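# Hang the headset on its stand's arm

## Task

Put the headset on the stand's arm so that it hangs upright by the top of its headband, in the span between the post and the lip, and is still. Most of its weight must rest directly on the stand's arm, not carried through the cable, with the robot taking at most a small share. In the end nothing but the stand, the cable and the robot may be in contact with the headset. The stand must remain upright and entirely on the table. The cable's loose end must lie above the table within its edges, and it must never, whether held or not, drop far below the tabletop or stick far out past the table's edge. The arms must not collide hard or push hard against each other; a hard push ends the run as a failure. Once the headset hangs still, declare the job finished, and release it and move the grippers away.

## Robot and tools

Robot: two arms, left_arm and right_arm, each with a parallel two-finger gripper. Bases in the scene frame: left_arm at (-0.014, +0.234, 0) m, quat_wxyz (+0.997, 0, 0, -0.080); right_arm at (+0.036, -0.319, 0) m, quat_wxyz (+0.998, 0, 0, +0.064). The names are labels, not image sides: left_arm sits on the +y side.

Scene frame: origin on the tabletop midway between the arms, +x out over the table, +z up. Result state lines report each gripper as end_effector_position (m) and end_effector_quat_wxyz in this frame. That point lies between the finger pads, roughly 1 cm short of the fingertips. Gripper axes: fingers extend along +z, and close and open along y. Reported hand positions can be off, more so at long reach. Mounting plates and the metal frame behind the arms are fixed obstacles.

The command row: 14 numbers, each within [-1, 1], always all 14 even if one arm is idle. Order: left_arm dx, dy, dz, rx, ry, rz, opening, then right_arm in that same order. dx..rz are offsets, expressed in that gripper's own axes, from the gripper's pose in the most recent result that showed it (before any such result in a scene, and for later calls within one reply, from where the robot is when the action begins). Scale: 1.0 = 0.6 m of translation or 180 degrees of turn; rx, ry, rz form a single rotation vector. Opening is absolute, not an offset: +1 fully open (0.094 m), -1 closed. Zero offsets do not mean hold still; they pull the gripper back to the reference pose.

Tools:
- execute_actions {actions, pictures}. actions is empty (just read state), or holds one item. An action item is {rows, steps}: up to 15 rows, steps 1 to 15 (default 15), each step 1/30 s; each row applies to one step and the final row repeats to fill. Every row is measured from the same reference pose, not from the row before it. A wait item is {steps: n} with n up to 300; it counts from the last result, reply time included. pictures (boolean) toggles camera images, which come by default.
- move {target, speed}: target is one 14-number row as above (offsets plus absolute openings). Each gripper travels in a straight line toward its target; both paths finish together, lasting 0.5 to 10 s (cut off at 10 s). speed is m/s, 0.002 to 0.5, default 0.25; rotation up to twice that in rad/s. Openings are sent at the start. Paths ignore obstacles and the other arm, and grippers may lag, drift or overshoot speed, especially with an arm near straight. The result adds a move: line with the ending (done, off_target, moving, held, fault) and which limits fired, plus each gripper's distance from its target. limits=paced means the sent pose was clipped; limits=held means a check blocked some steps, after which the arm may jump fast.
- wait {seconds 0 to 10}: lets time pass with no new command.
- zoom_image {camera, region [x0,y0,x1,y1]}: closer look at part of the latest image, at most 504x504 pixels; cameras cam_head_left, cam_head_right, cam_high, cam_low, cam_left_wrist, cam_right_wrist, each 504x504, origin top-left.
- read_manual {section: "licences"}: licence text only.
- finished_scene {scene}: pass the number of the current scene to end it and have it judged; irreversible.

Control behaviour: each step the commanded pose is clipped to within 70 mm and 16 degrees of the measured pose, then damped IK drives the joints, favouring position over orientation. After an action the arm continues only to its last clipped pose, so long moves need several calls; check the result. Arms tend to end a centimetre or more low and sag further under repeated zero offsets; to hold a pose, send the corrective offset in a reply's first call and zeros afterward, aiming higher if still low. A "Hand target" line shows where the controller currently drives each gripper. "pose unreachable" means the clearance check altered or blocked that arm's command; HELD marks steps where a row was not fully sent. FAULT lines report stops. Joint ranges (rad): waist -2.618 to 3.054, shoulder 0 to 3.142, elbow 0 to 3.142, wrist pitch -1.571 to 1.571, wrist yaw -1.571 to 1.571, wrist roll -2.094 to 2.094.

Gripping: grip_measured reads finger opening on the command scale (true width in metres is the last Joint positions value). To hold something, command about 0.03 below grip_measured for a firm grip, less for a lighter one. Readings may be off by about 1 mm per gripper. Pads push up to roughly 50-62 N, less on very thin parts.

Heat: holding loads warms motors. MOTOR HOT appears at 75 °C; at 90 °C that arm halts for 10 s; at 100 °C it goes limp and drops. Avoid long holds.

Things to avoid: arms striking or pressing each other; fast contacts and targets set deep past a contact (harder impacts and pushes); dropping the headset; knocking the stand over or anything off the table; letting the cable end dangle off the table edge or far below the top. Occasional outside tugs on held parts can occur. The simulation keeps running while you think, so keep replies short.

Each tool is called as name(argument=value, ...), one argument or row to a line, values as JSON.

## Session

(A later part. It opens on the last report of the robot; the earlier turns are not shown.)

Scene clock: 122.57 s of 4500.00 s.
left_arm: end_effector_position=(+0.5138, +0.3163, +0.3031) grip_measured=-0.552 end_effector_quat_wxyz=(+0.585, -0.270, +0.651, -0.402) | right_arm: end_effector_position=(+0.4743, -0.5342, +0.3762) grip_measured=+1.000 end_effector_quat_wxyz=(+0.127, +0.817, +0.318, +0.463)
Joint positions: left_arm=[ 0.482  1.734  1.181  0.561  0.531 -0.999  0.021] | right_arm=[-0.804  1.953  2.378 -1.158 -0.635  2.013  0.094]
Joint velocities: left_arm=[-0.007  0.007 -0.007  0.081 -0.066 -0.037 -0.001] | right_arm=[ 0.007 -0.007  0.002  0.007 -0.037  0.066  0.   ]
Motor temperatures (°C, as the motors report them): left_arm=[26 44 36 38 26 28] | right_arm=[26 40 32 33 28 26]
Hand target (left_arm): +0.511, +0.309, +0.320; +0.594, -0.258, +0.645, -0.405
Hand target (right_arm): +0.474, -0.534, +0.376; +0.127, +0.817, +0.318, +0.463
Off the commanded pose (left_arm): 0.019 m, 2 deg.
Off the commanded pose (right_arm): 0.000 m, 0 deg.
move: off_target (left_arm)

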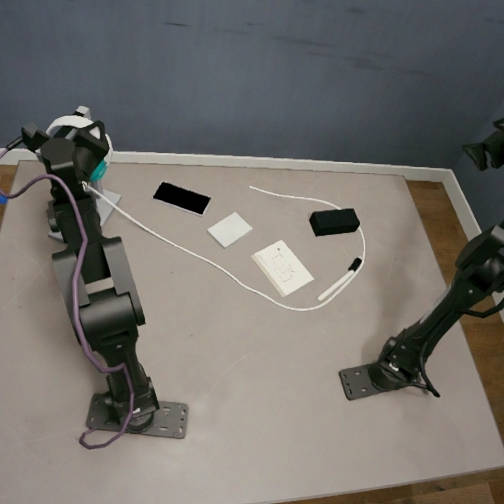

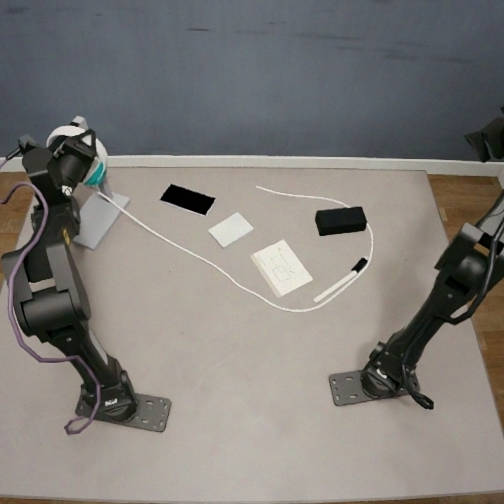

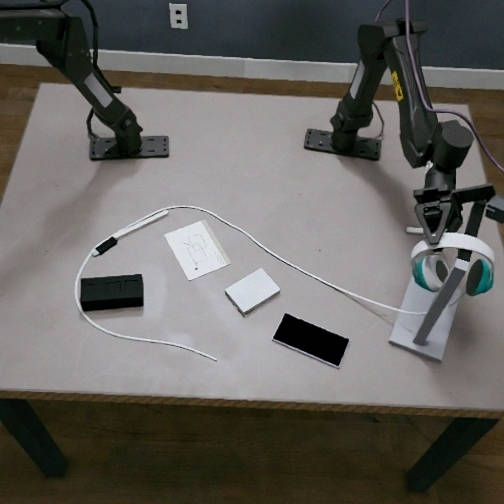

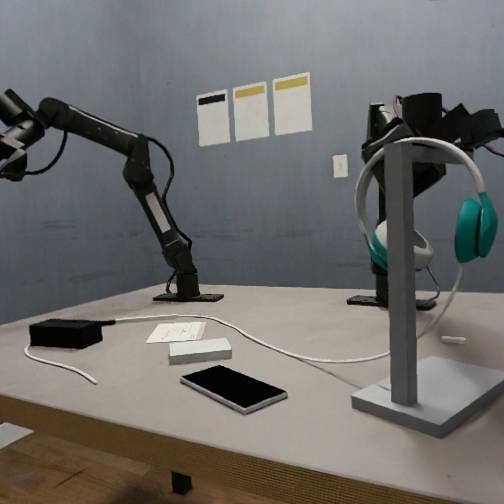

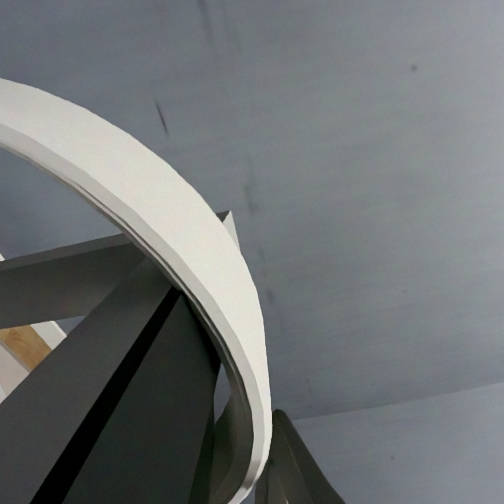

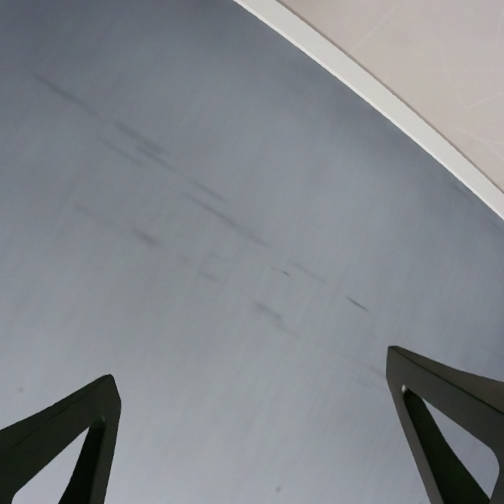

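move(
  target=[-0.03,-0.04,-0.08,0,0,0,-0.55,0,0,0,0,0,0,1],
  speed=0.04,
)

move(
  target=[-0.14,-0.2,-0.2,0,0,0,-0.55,0,0,0,0,0,0,1],
  speed=0.1,
)

Scene clock: 130.30 s of 4500.00 s.
left_arm: end_effector_position=(+0.4747, +0.3321, +0.3155) grip_measured=-0.552 end_effector_quat_wxyz=(+0.571, -0.290, +0.657, -0.398) | right_arm: end_effector_position=(+0.4743, -0.5342, +0.3762) grip_measured=+1.000 end_effector_quat_wxyz=(+0.127, +0.817, +0.318, +0.463)
Joint positions: left_arm=[ 0.556  1.591  1.115  0.439  0.589 -1.004  0.021] | right_arm=[-0.804  1.953  2.378 -1.158 -0.635  2.013  0.094]
Joint velocities: left_arm=[ 0.012 -0.007 -0.027 -0.081 -0.022  0.037  0.   ] | right_arm=[-0.007  0.002 -0.002 -0.022  0.007  0.037  0.   ]
Motor temperatures (°C, as the motors report them): left_arm=[26 44 36 37 26 28] | right_arm=[26 40 32 33 28 26]
Hand target (left_arm): +0.467, +0.328, +0.333; +0.585, -0.270, +0.651, -0.401
Hand target (right_arm): +0.474, -0.534, +0.376; +0.127, +0.817, +0.318, +0.463
Off the commanded pose (left_arm): 0.019 m, 3 deg.
Off the commanded pose (right_arm): 0.000 m, 0 deg.
After step 90, 3.07 s passed at rest.
move: off_target (left_arm)

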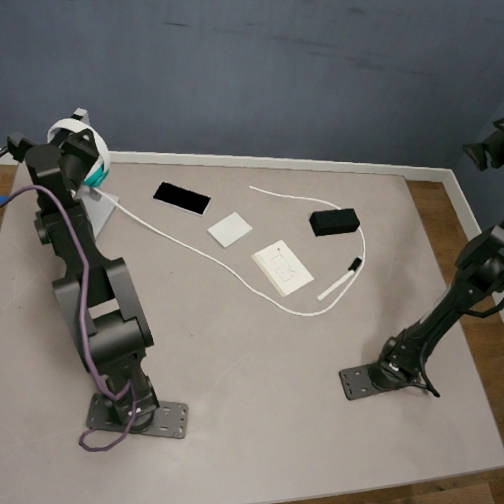

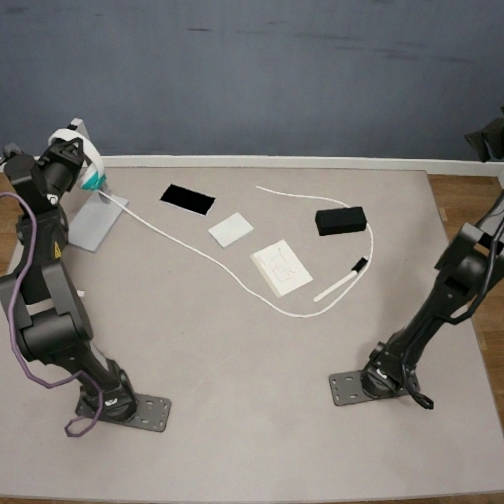

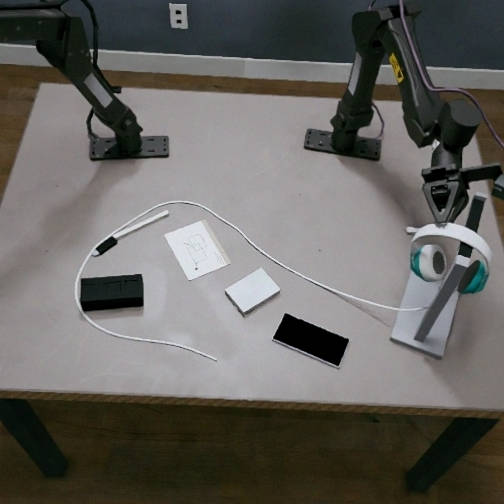

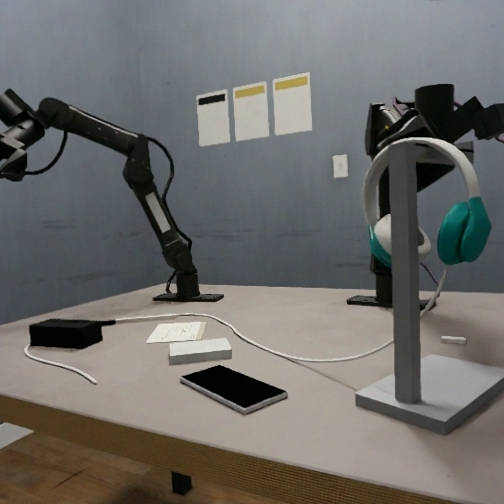

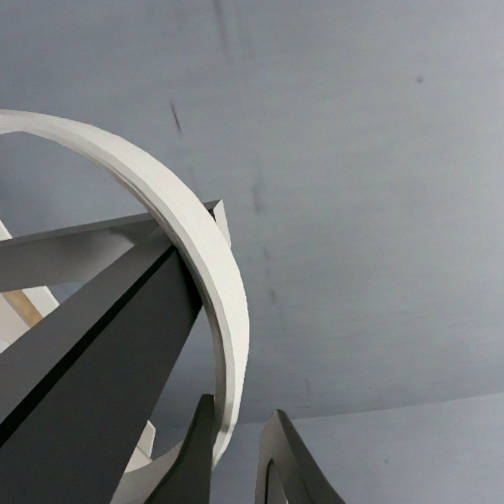

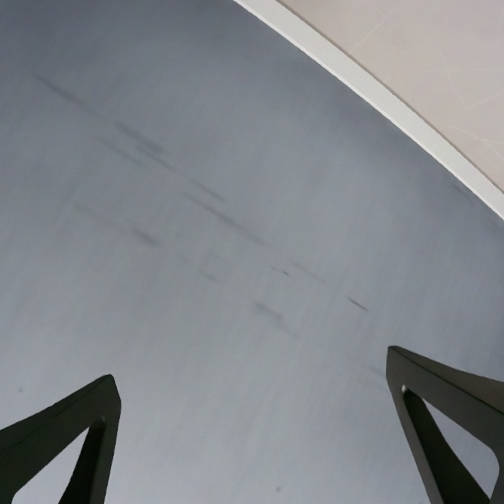

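Scene clock: 132.80 s of 4500.00 s.
left_arm: end_effector_position=(+0.3707, +0.3696, +0.4404) grip_measured=-0.552 end_effector_quat_wxyz=(+0.546, -0.319, +0.660, -0.406) | right_arm: end_effector_position=(+0.4743, -0.5342, +0.3762) grip_measured=+1.000 end_effector_quat_wxyz=(+0.127, +0.817, +0.318, +0.463)
Joint positions: left_arm=[ 0.833  1.352  1.456 -0.218  0.859 -1.004  0.021] | right_arm=[-0.804  1.953  2.378 -1.158 -0.635  2.013  0.094]
Joint velocities: left_arm=[-0.012 -0.012  0.002  0.007  0.037 -0.037 -0.001] | right_arm=[-0.012 -0.002 -0.007 -0.051 -0.022 -0.022  0.   ]
Motor temperatures (°C, as the motors report them): left_arm=[26 44 36 37 26 28] | right_arm=[26 40 32 33 28 26]
Hand target (left_arm): +0.361, +0.363, +0.465; +0.571, -0.290, +0.657, -0.398
Hand target (right_arm): +0.474, -0.534, +0.376; +0.127, +0.817, +0.318, +0.463
Off the commanded pose (left_arm): 0.027 m, 4 deg.
Off the commanded pose (right_arm): 0.000 m, 0 deg.
move: off_target (left_arm)

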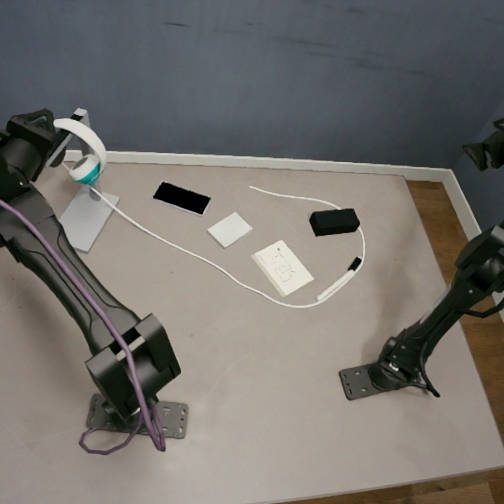

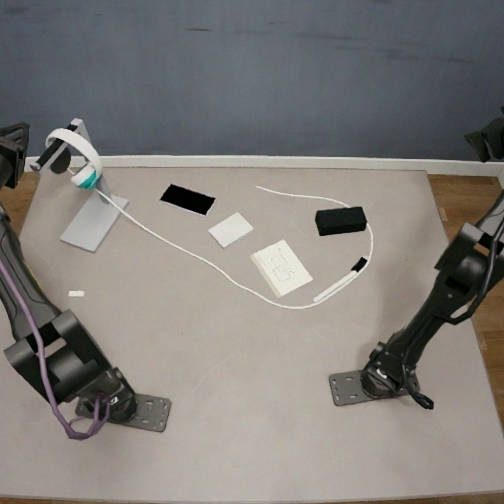

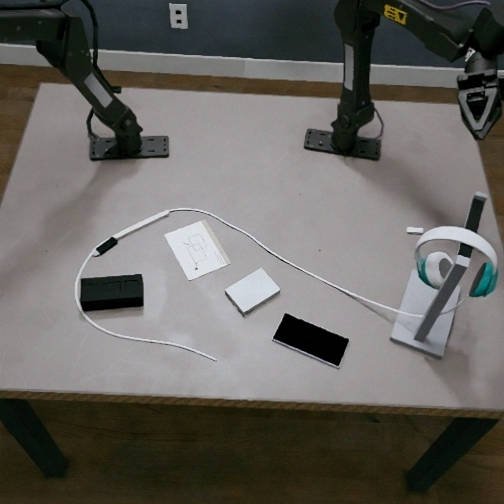

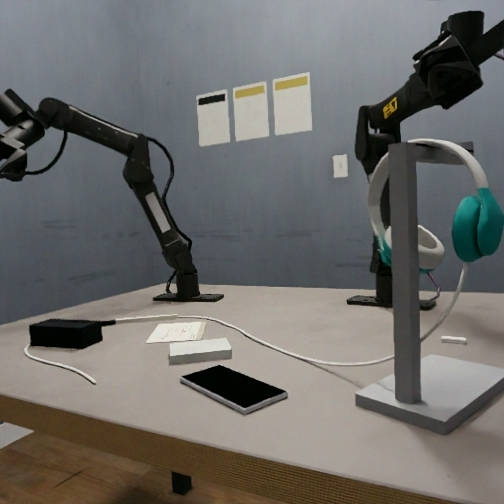

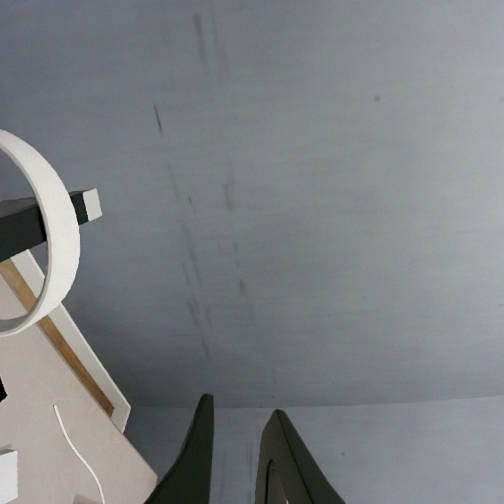

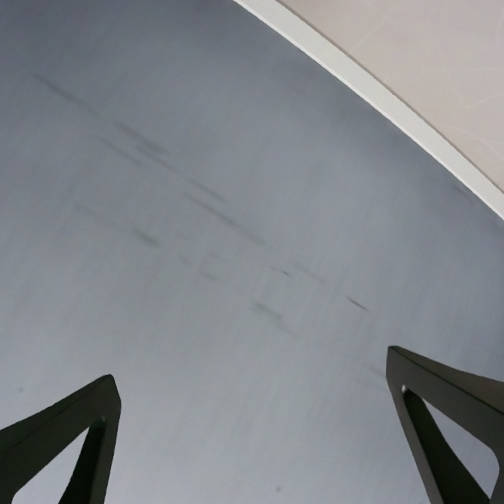

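wait(
  seconds=8,
)

zoom_image(
  camera="cam_low",
  region=[340,120,504,290],
)

Scene clock: 144.13 s of 4500.00 s.
left_arm: end_effector_position=(+0.3706, +0.3694, +0.4400) grip_measured=-0.552 end_effector_quat_wxyz=(+0.545, -0.319, +0.660, -0.406) | right_arm: end_effector_position=(+0.4743, -0.5342, +0.3762) grip_measured=+1.000 end_effector_quat_wxyz=(+0.127, +0.817, +0.318, +0.463)
Joint positions: left_arm=[ 0.833  1.352  1.456 -0.22   0.859 -1.003  0.021] | right_arm=[-0.804  1.953  2.378 -1.158 -0.635  2.013  0.094]
Joint velocities: left_arm=[ 0.012 -0.007 -0.012  0.007 -0.007 -0.007  0.001] | right_arm=[-0.002 -0.007  0.012 -0.007  0.022  0.022  0.   ]
Motor temperatures (°C, as the motors report them): left_arm=[26 42 37 37 26 28] | right_arm=[26 40 32 34 28 26]
Hand target (left_arm): +0.361, +0.363, +0.465; +0.571, -0.290, +0.657, -0.398
Hand target (right_arm): +0.474, -0.534, +0.376; +0.127, +0.817, +0.318, +0.463
Off the commanded pose (left_arm): 0.027 m, 5 deg.
Off the commanded pose (right_arm): 0.000 m, 0 deg.
Steps of this call (steps 1 to 90: nothing new was sent; then 8.33 s passed at rest). Readings (end_effector_position):
1: left_arm (+0.3707, +0.3696, +0.4403) | right_arm (+0.4743, -0.5342, +0.3762)
2: left_arm (+0.3707, +0.3695, +0.4402) | right_arm (+0.4743, -0.5342, +0.3762)
4: left_arm (+0.3706, +0.3695, +0.4401) | right_arm (+0.4743, -0.5342, +0.3762)
8: left_arm (+0.3706, +0.3694, +0.4401) | right_arm (+0.4743, -0.5342, +0.3762)
90: the state above

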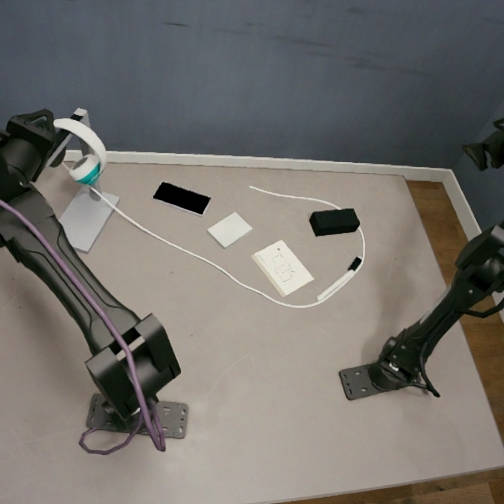

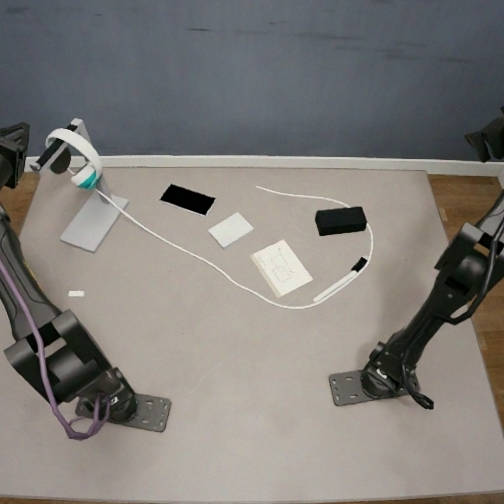

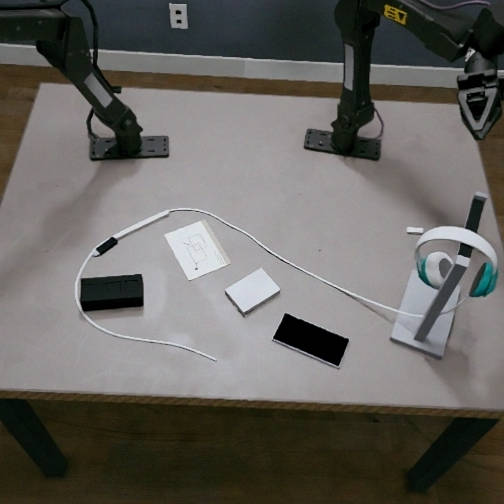

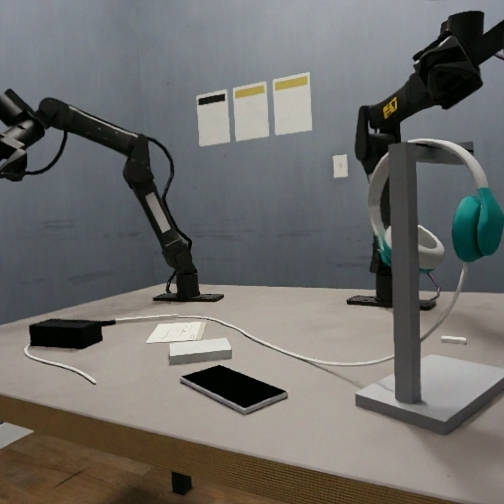

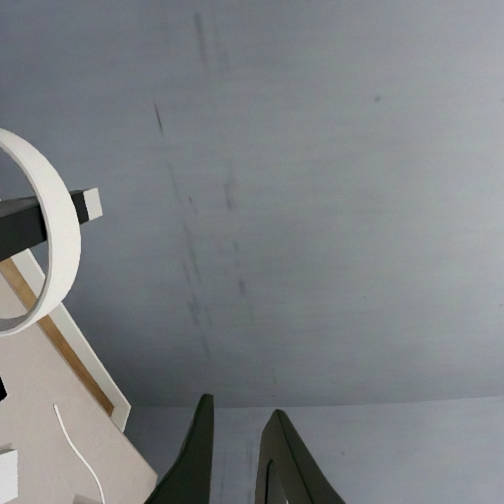

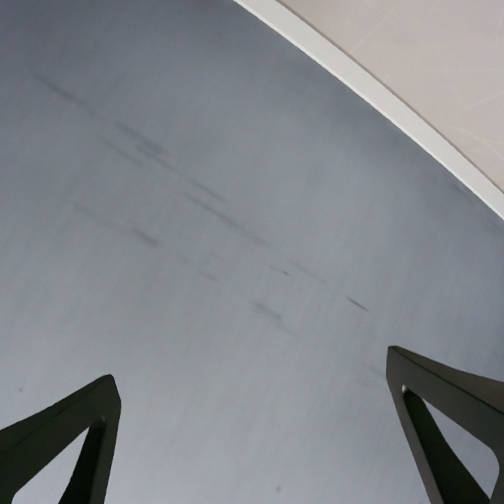

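Region (340, 120, 504, 290) of cam_low's 504x504 image, scaled by 2.965, with more detail than that image has; it fills the left 486 columns of this view, and the rest is white.

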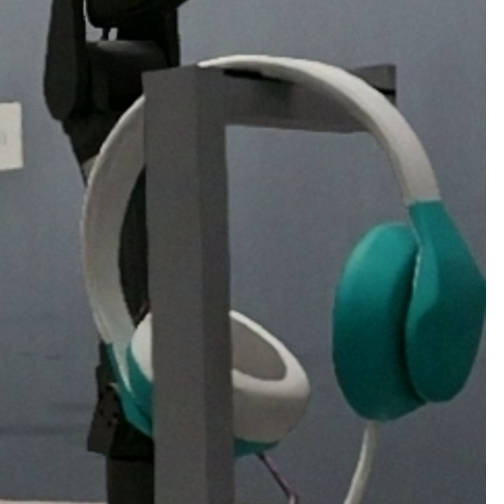

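move(
  target=[0.243,0.048,0.15,0,0,0,-1,0,0,0,0,0,0,1],
  speed=0.15,
)

move(
  target=[0,0,0.16,0,0,0,-1,0,0,0,0,0,0,1],
  speed=0.1,
)

Scene clock: 157.87 s of 4500.00 s.
left_arm: end_effector_position=(+0.4303, +0.2390, +0.3378) grip_measured=-0.980 end_effector_quat_wxyz=(+0.533, -0.325, +0.666, -0.408) | right_arm: end_effector_position=(+0.4743, -0.5342, +0.3762) grip_measured=+1.000 end_effector_quat_wxyz=(+0.127, +0.817, +0.318, +0.463)
Joint positions: left_arm=[ 0.303  1.309  1.025  0.18   0.341 -1.073  0.001] | right_arm=[-0.804  1.953  2.378 -1.158 -0.635  2.013  0.094]
Joint velocities: left_arm=[-0.002 -0.007  0.007  0.022  0.007 -0.022 -0.001] | right_arm=[-0.027  0.007 -0.002  0.037 -0.037 -0.007  0.   ]
Motor temperatures (°C, as the motors report them): left_arm=[26 41 37 37 26 28] | right_arm=[26 41 32 34 28 26]
Hand target (left_arm): +0.432, +0.239, +0.343; +0.545, -0.320, +0.660, -0.406
Hand target (right_arm): +0.474, -0.534, +0.376; +0.127, +0.817, +0.318, +0.463
Off the commanded pose (left_arm): 0.003 m, 2 deg.
Off the commanded pose (right_arm): 0.000 m, 0 deg.
After step 90, 8.90 s passed at rest.
move: done

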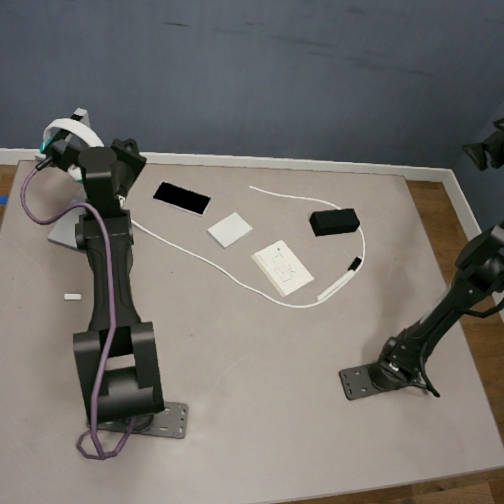

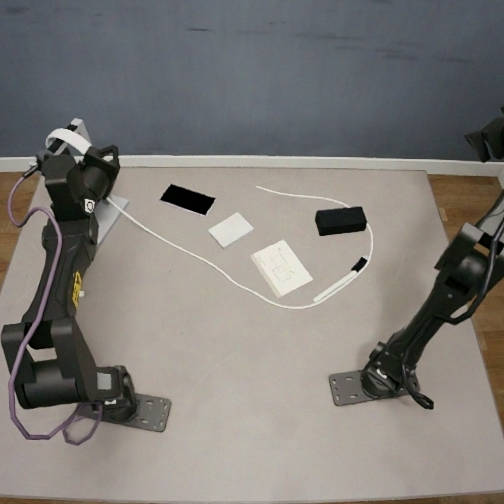

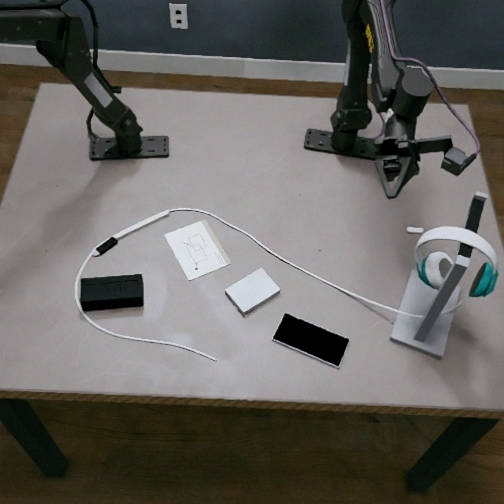

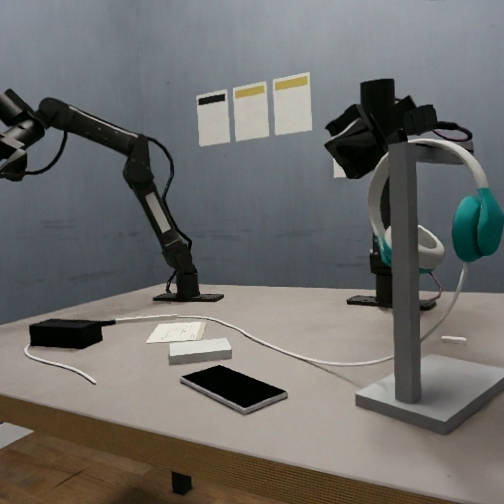

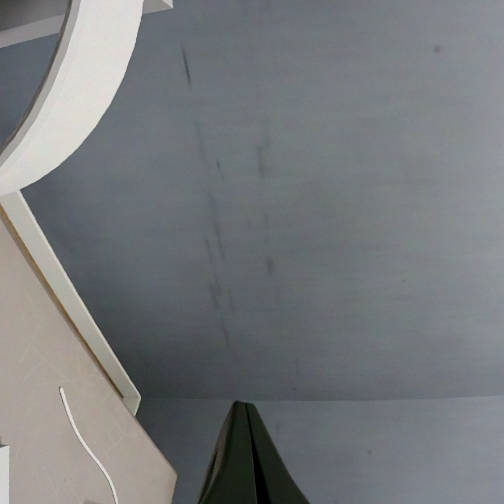

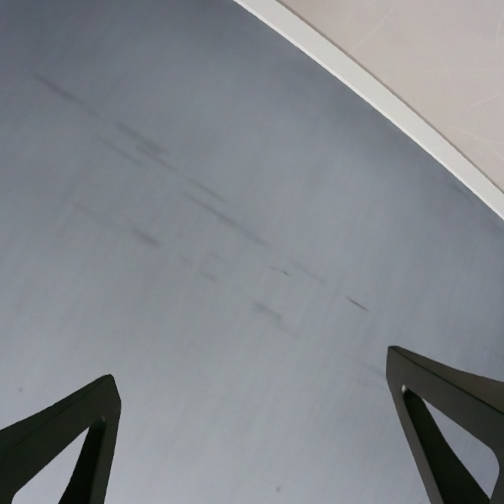

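Scene clock: 159.17 s of 4500.00 s.
left_arm: end_effector_position=(+0.5197, +0.2217, +0.2994) grip_measured=-0.980 end_effector_quat_wxyz=(+0.506, -0.341, +0.683, -0.402) | right_arm: end_effector_position=(+0.4743, -0.5342, +0.3762) grip_measured=+1.000 end_effector_quat_wxyz=(+0.127, +0.817, +0.318, +0.463)
Joint positions: left_arm=[ 0.224  1.664  1.262  0.23   0.269 -1.089  0.001] | right_arm=[-0.804  1.953  2.378 -1.158 -0.635  2.013  0.094]
Joint velocities: left_arm=[-0.007  0.017  0.037  0.022 -0.066  0.007  0.001] | right_arm=[ 0.012 -0.002 -0.012  0.081 -0.007  0.081  0.   ]
Motor temperatures (°C, as the motors report them): left_arm=[26 41 37 37 26 28] | right_arm=[26 41 32 34 28 26]
Hand target (left_arm): +0.523, +0.220, +0.328; +0.533, -0.325, +0.665, -0.409
Hand target (right_arm): +0.474, -0.534, +0.376; +0.127, +0.817, +0.318, +0.463
Off the commanded pose (left_arm): 0.029 m, 4 deg.
Off the commanded pose (right_arm): 0.000 m, 0 deg.
move: off_target (left_arm)

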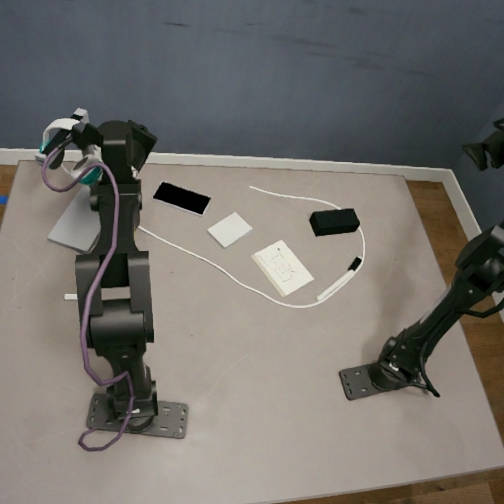

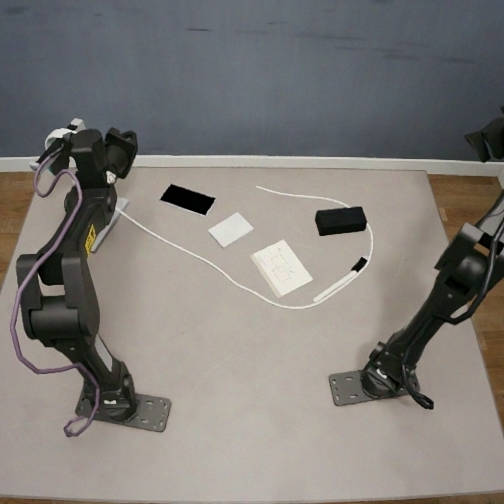

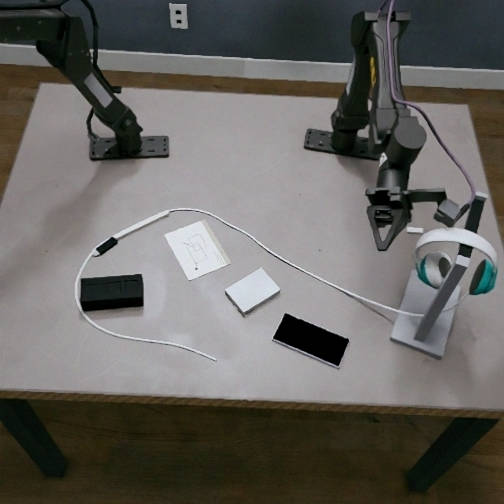

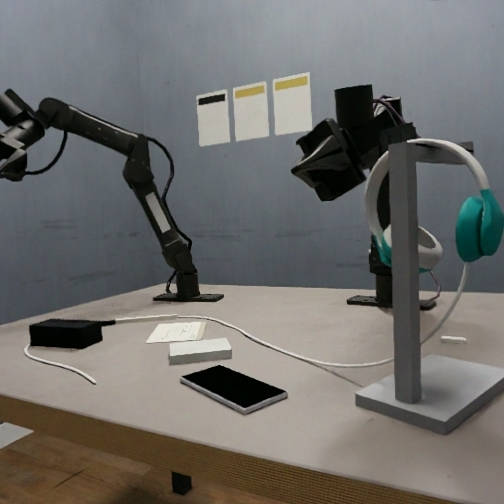

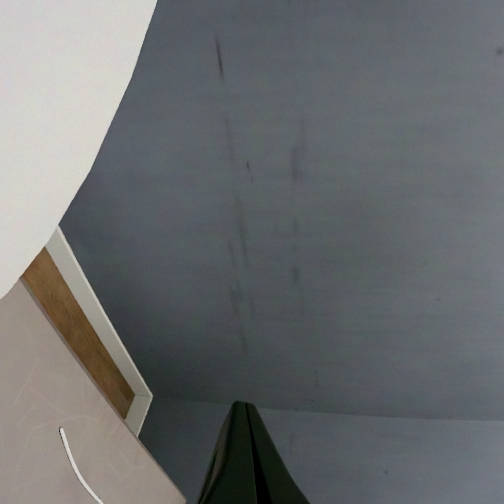

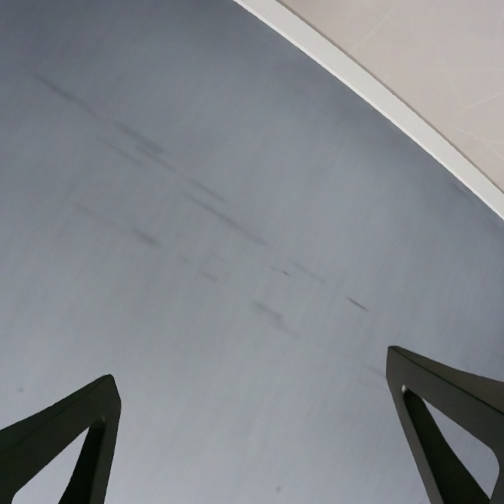

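move(
  target=[0,0,0,0.04,0,0.37,-1,0,0,0,0,0,0,1],
  speed=0.3,
)

move(
  target=[-0.03,0.09,0,-0.06,0,0,-1,0,0,0,0,0,0,1],
  speed=0.04,
)

Scene clock: 167.73 s of 4500.00 s.
left_arm: end_effector_position=(+0.5198, +0.2194, +0.2911) grip_measured=-0.980 end_effector_quat_wxyz=(+0.652, +0.112, +0.743, -0.102) | right_arm: end_effector_position=(+0.4743, -0.5342, +0.3762) grip_measured=+1.000 end_effector_quat_wxyz=(+0.127, +0.817, +0.318, +0.463)
Joint positions: left_arm=[0.262 1.693 1.226 0.326 0.404 0.05  0.001] | right_arm=[-0.804  1.953  2.378 -1.158 -0.635  2.013  0.094]
Joint velocities: left_arm=[-0.012 -0.002 -0.012 -0.037  0.066  0.066 -0.002] | right_arm=[ 0.007 -0.002 -0.017  0.007  0.037 -0.081  0.   ]
Motor temperatures (°C, as the motors report them): left_arm=[26 41 37 38 26 28] | right_arm=[26 41 32 34 28 26]
Hand target (left_arm): +0.520, +0.222, +0.299; +0.663, +0.120, +0.732, -0.098
Hand target (right_arm): +0.474, -0.534, +0.376; +0.127, +0.817, +0.318, +0.463
Off the commanded pose (left_arm): 0.009 m, 2 deg.
Off the commanded pose (right_arm): 0.000 m, 0 deg.
After step 90, 3.00 s passed at rest.
move: done

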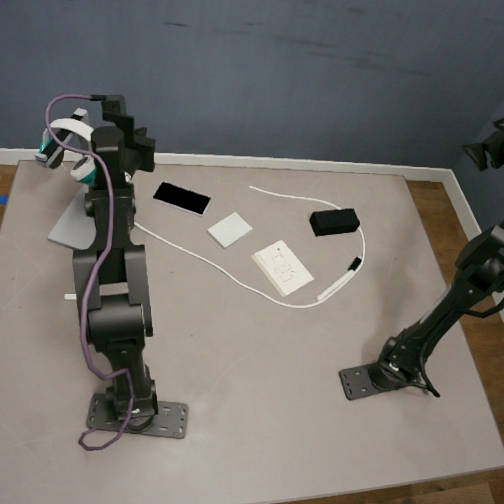

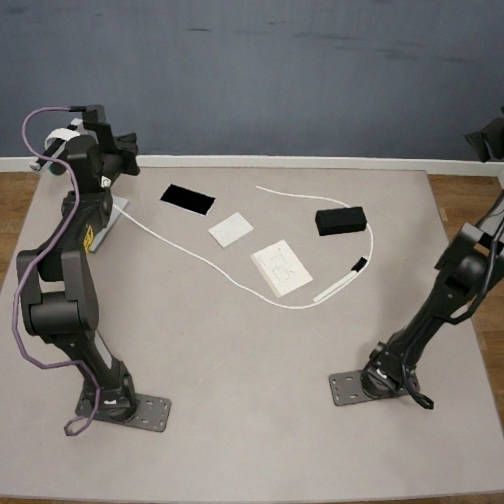

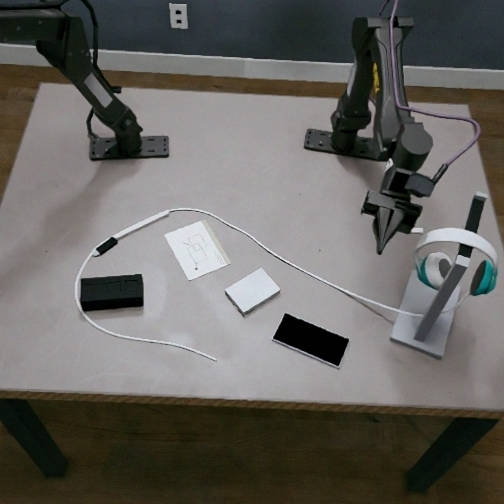

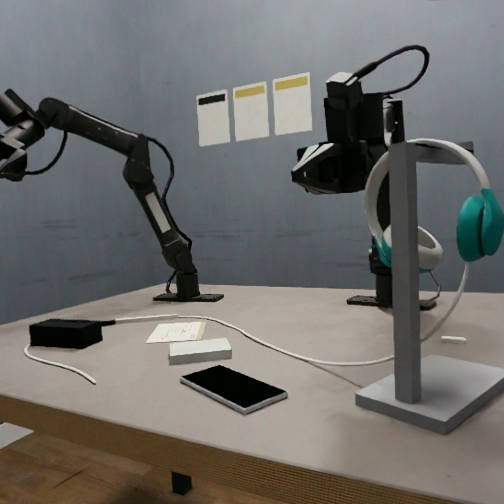

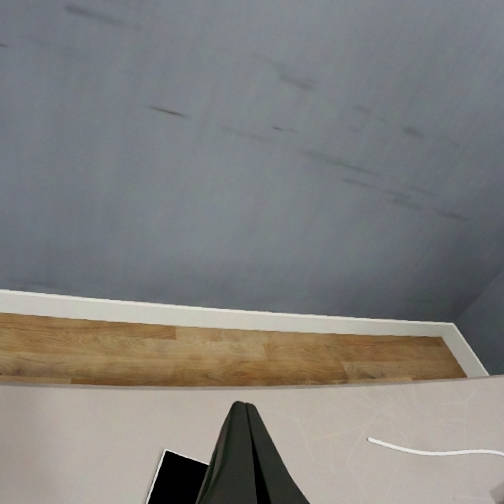

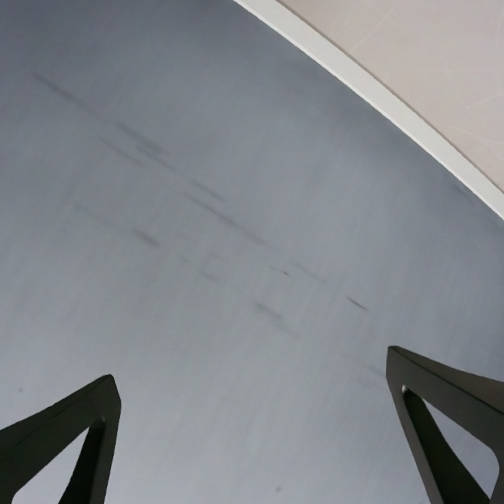

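Scene clock: 170.37 s of 4500.00 s.
left_arm: end_effector_position=(+0.5338, +0.2638, +0.2865) grip_measured=-0.980 end_effector_quat_wxyz=(+0.641, +0.053, +0.764, -0.043) | right_arm: end_effector_position=(+0.4743, -0.5342, +0.3762) grip_measured=+1.000 end_effector_quat_wxyz=(+0.127, +0.817, +0.318, +0.463)
Joint positions: left_arm=[0.3   1.728 1.292 0.254 0.273 0.05  0.001] | right_arm=[-0.804  1.953  2.378 -1.158 -0.635  2.013  0.094]
Joint velocities: left_arm=[-0.027 -0.022  0.002  0.007 -0.051  0.022  0.001] | right_arm=[-0.007 -0.022 -0.002  0.081 -0.037 -0.081  0.   ]
Motor temperatures (°C, as the motors report them): left_arm=[26 41 38 38 26 28] | right_arm=[26 41 32 34 28 26]
Hand target (left_arm): +0.537, +0.271, +0.308; +0.659, +0.050, +0.750, -0.031
Hand target (right_arm): +0.474, -0.534, +0.376; +0.127, +0.817, +0.318, +0.463
Off the commanded pose (left_arm): 0.024 m, 3 deg.
Off the commanded pose (right_arm): 0.000 m, 0 deg.
move: off_target (left_arm)

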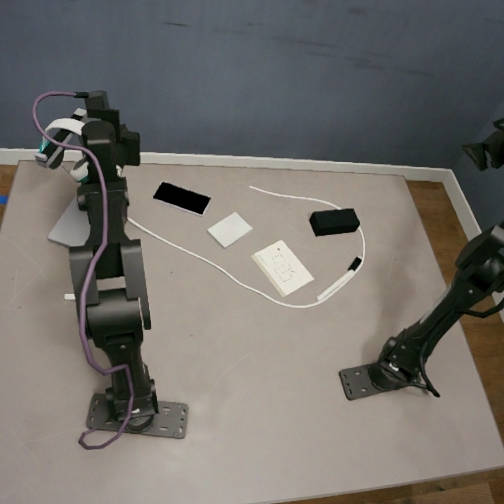

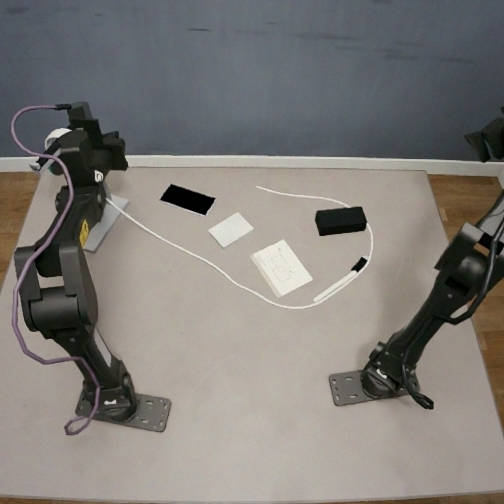

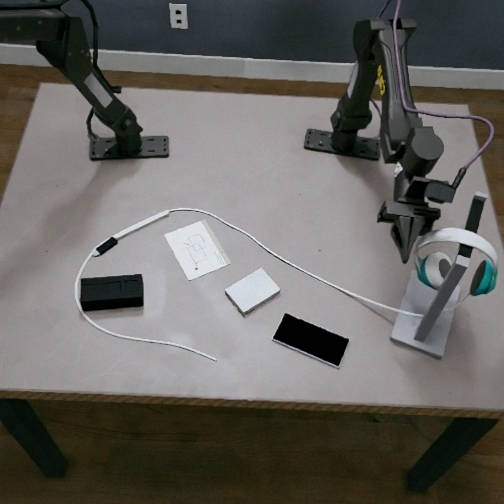

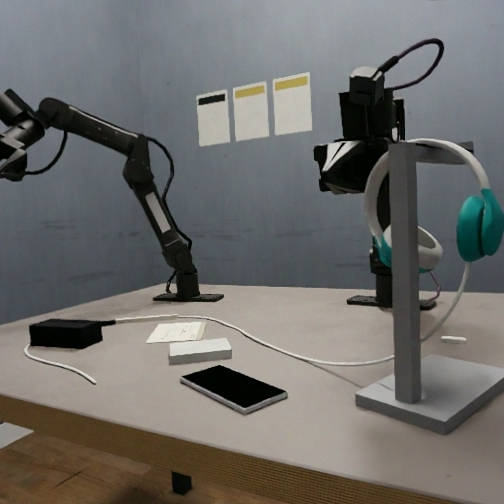

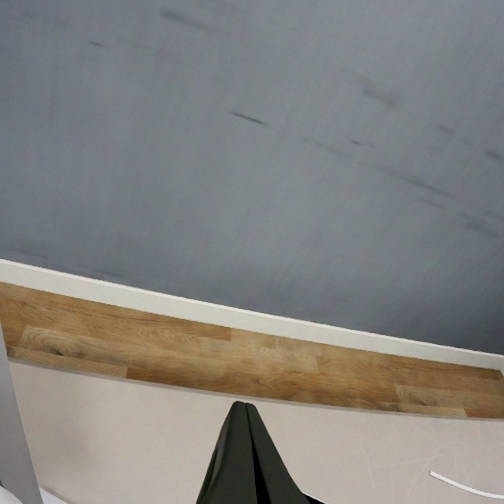

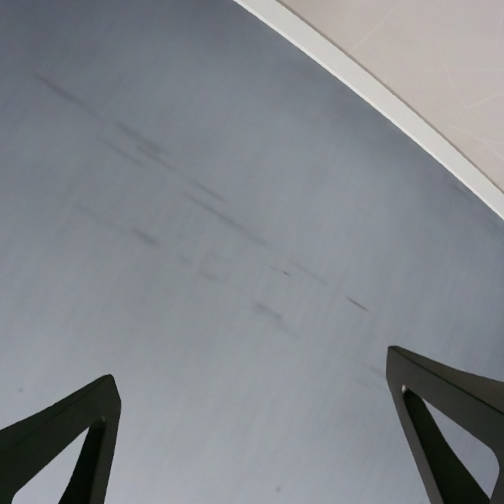

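move(
  target=[-0.015,0.09,-0.03,-0.03,0,0,-1,0,0,0,0,0,0,1],
  speed=0.03,
)

Scene clock: 175.67 s of 4500.00 s.
left_arm: end_effector_position=(+0.5260, +0.3106, +0.2737) grip_measured=-0.980 end_effector_quat_wxyz=(+0.622, +0.022, +0.782, -0.023) | right_arm: end_effector_position=(+0.4743, -0.5342, +0.3762) grip_measured=+1.000 end_effector_quat_wxyz=(+0.127, +0.817, +0.318, +0.463)
Joint positions: left_arm=[0.392 1.729 1.292 0.2   0.289 0.059 0.001] | right_arm=[-0.804  1.953  2.378 -1.158 -0.635  2.013  0.094]
Joint velocities: left_arm=[-0.002 -0.007  0.012  0.007  0.066 -0.007  0.001] | right_arm=[-0.012  0.002  0.017  0.007  0.037  0.022  0.   ]
Motor temperatures (°C, as the motors report them): left_arm=[26 42 38 38 26 28] | right_arm=[26 41 32 34 28 26]
Hand target (left_arm): +0.524, +0.319, +0.298; +0.642, +0.023, +0.766, -0.007
Hand target (right_arm): +0.474, -0.534, +0.376; +0.127, +0.817, +0.318, +0.463
Off the commanded pose (left_arm): 0.026 m, 3 deg.
Off the commanded pose (right_arm): 0.000 m, 0 deg.
After step 90, 0.10 s passed at rest.
move: off_target (left_arm)

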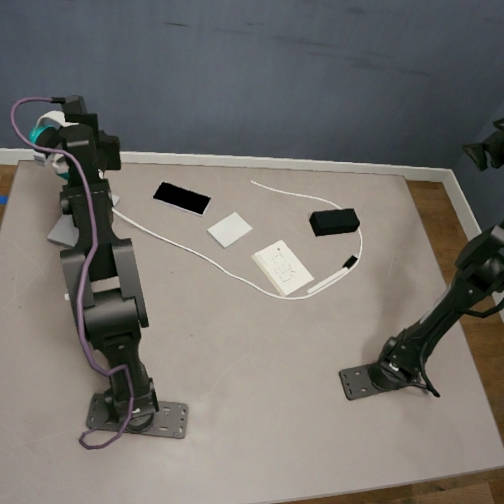

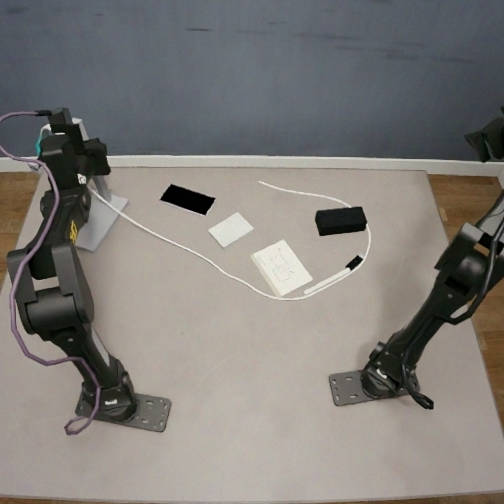

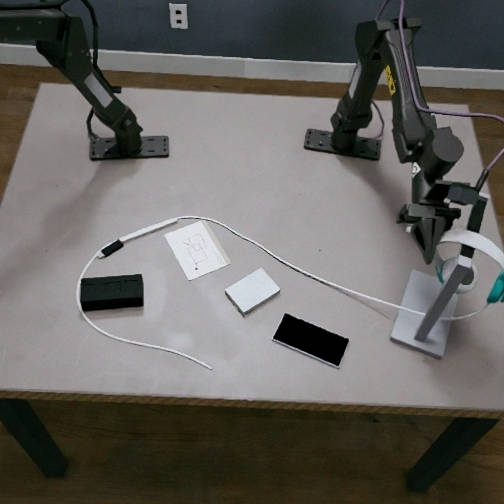

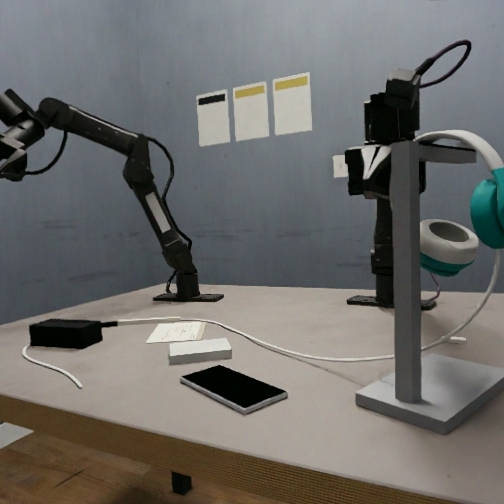

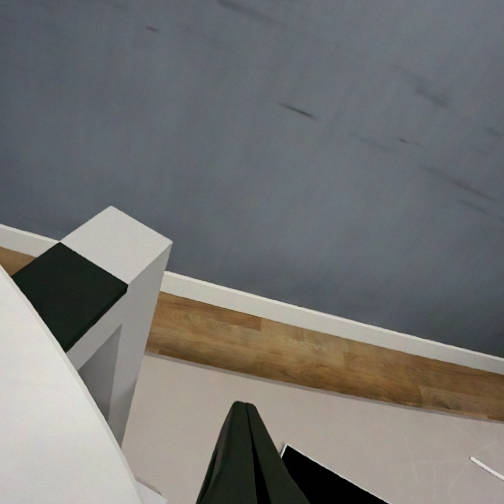

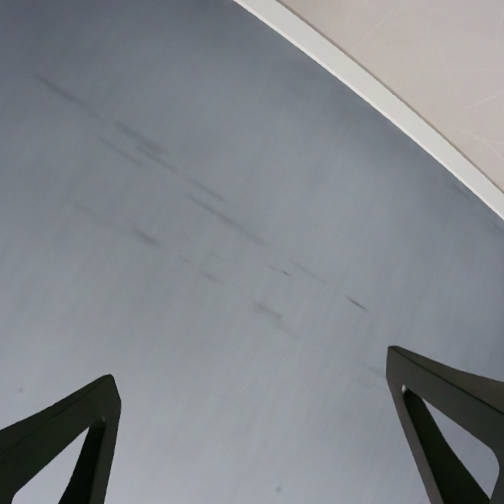

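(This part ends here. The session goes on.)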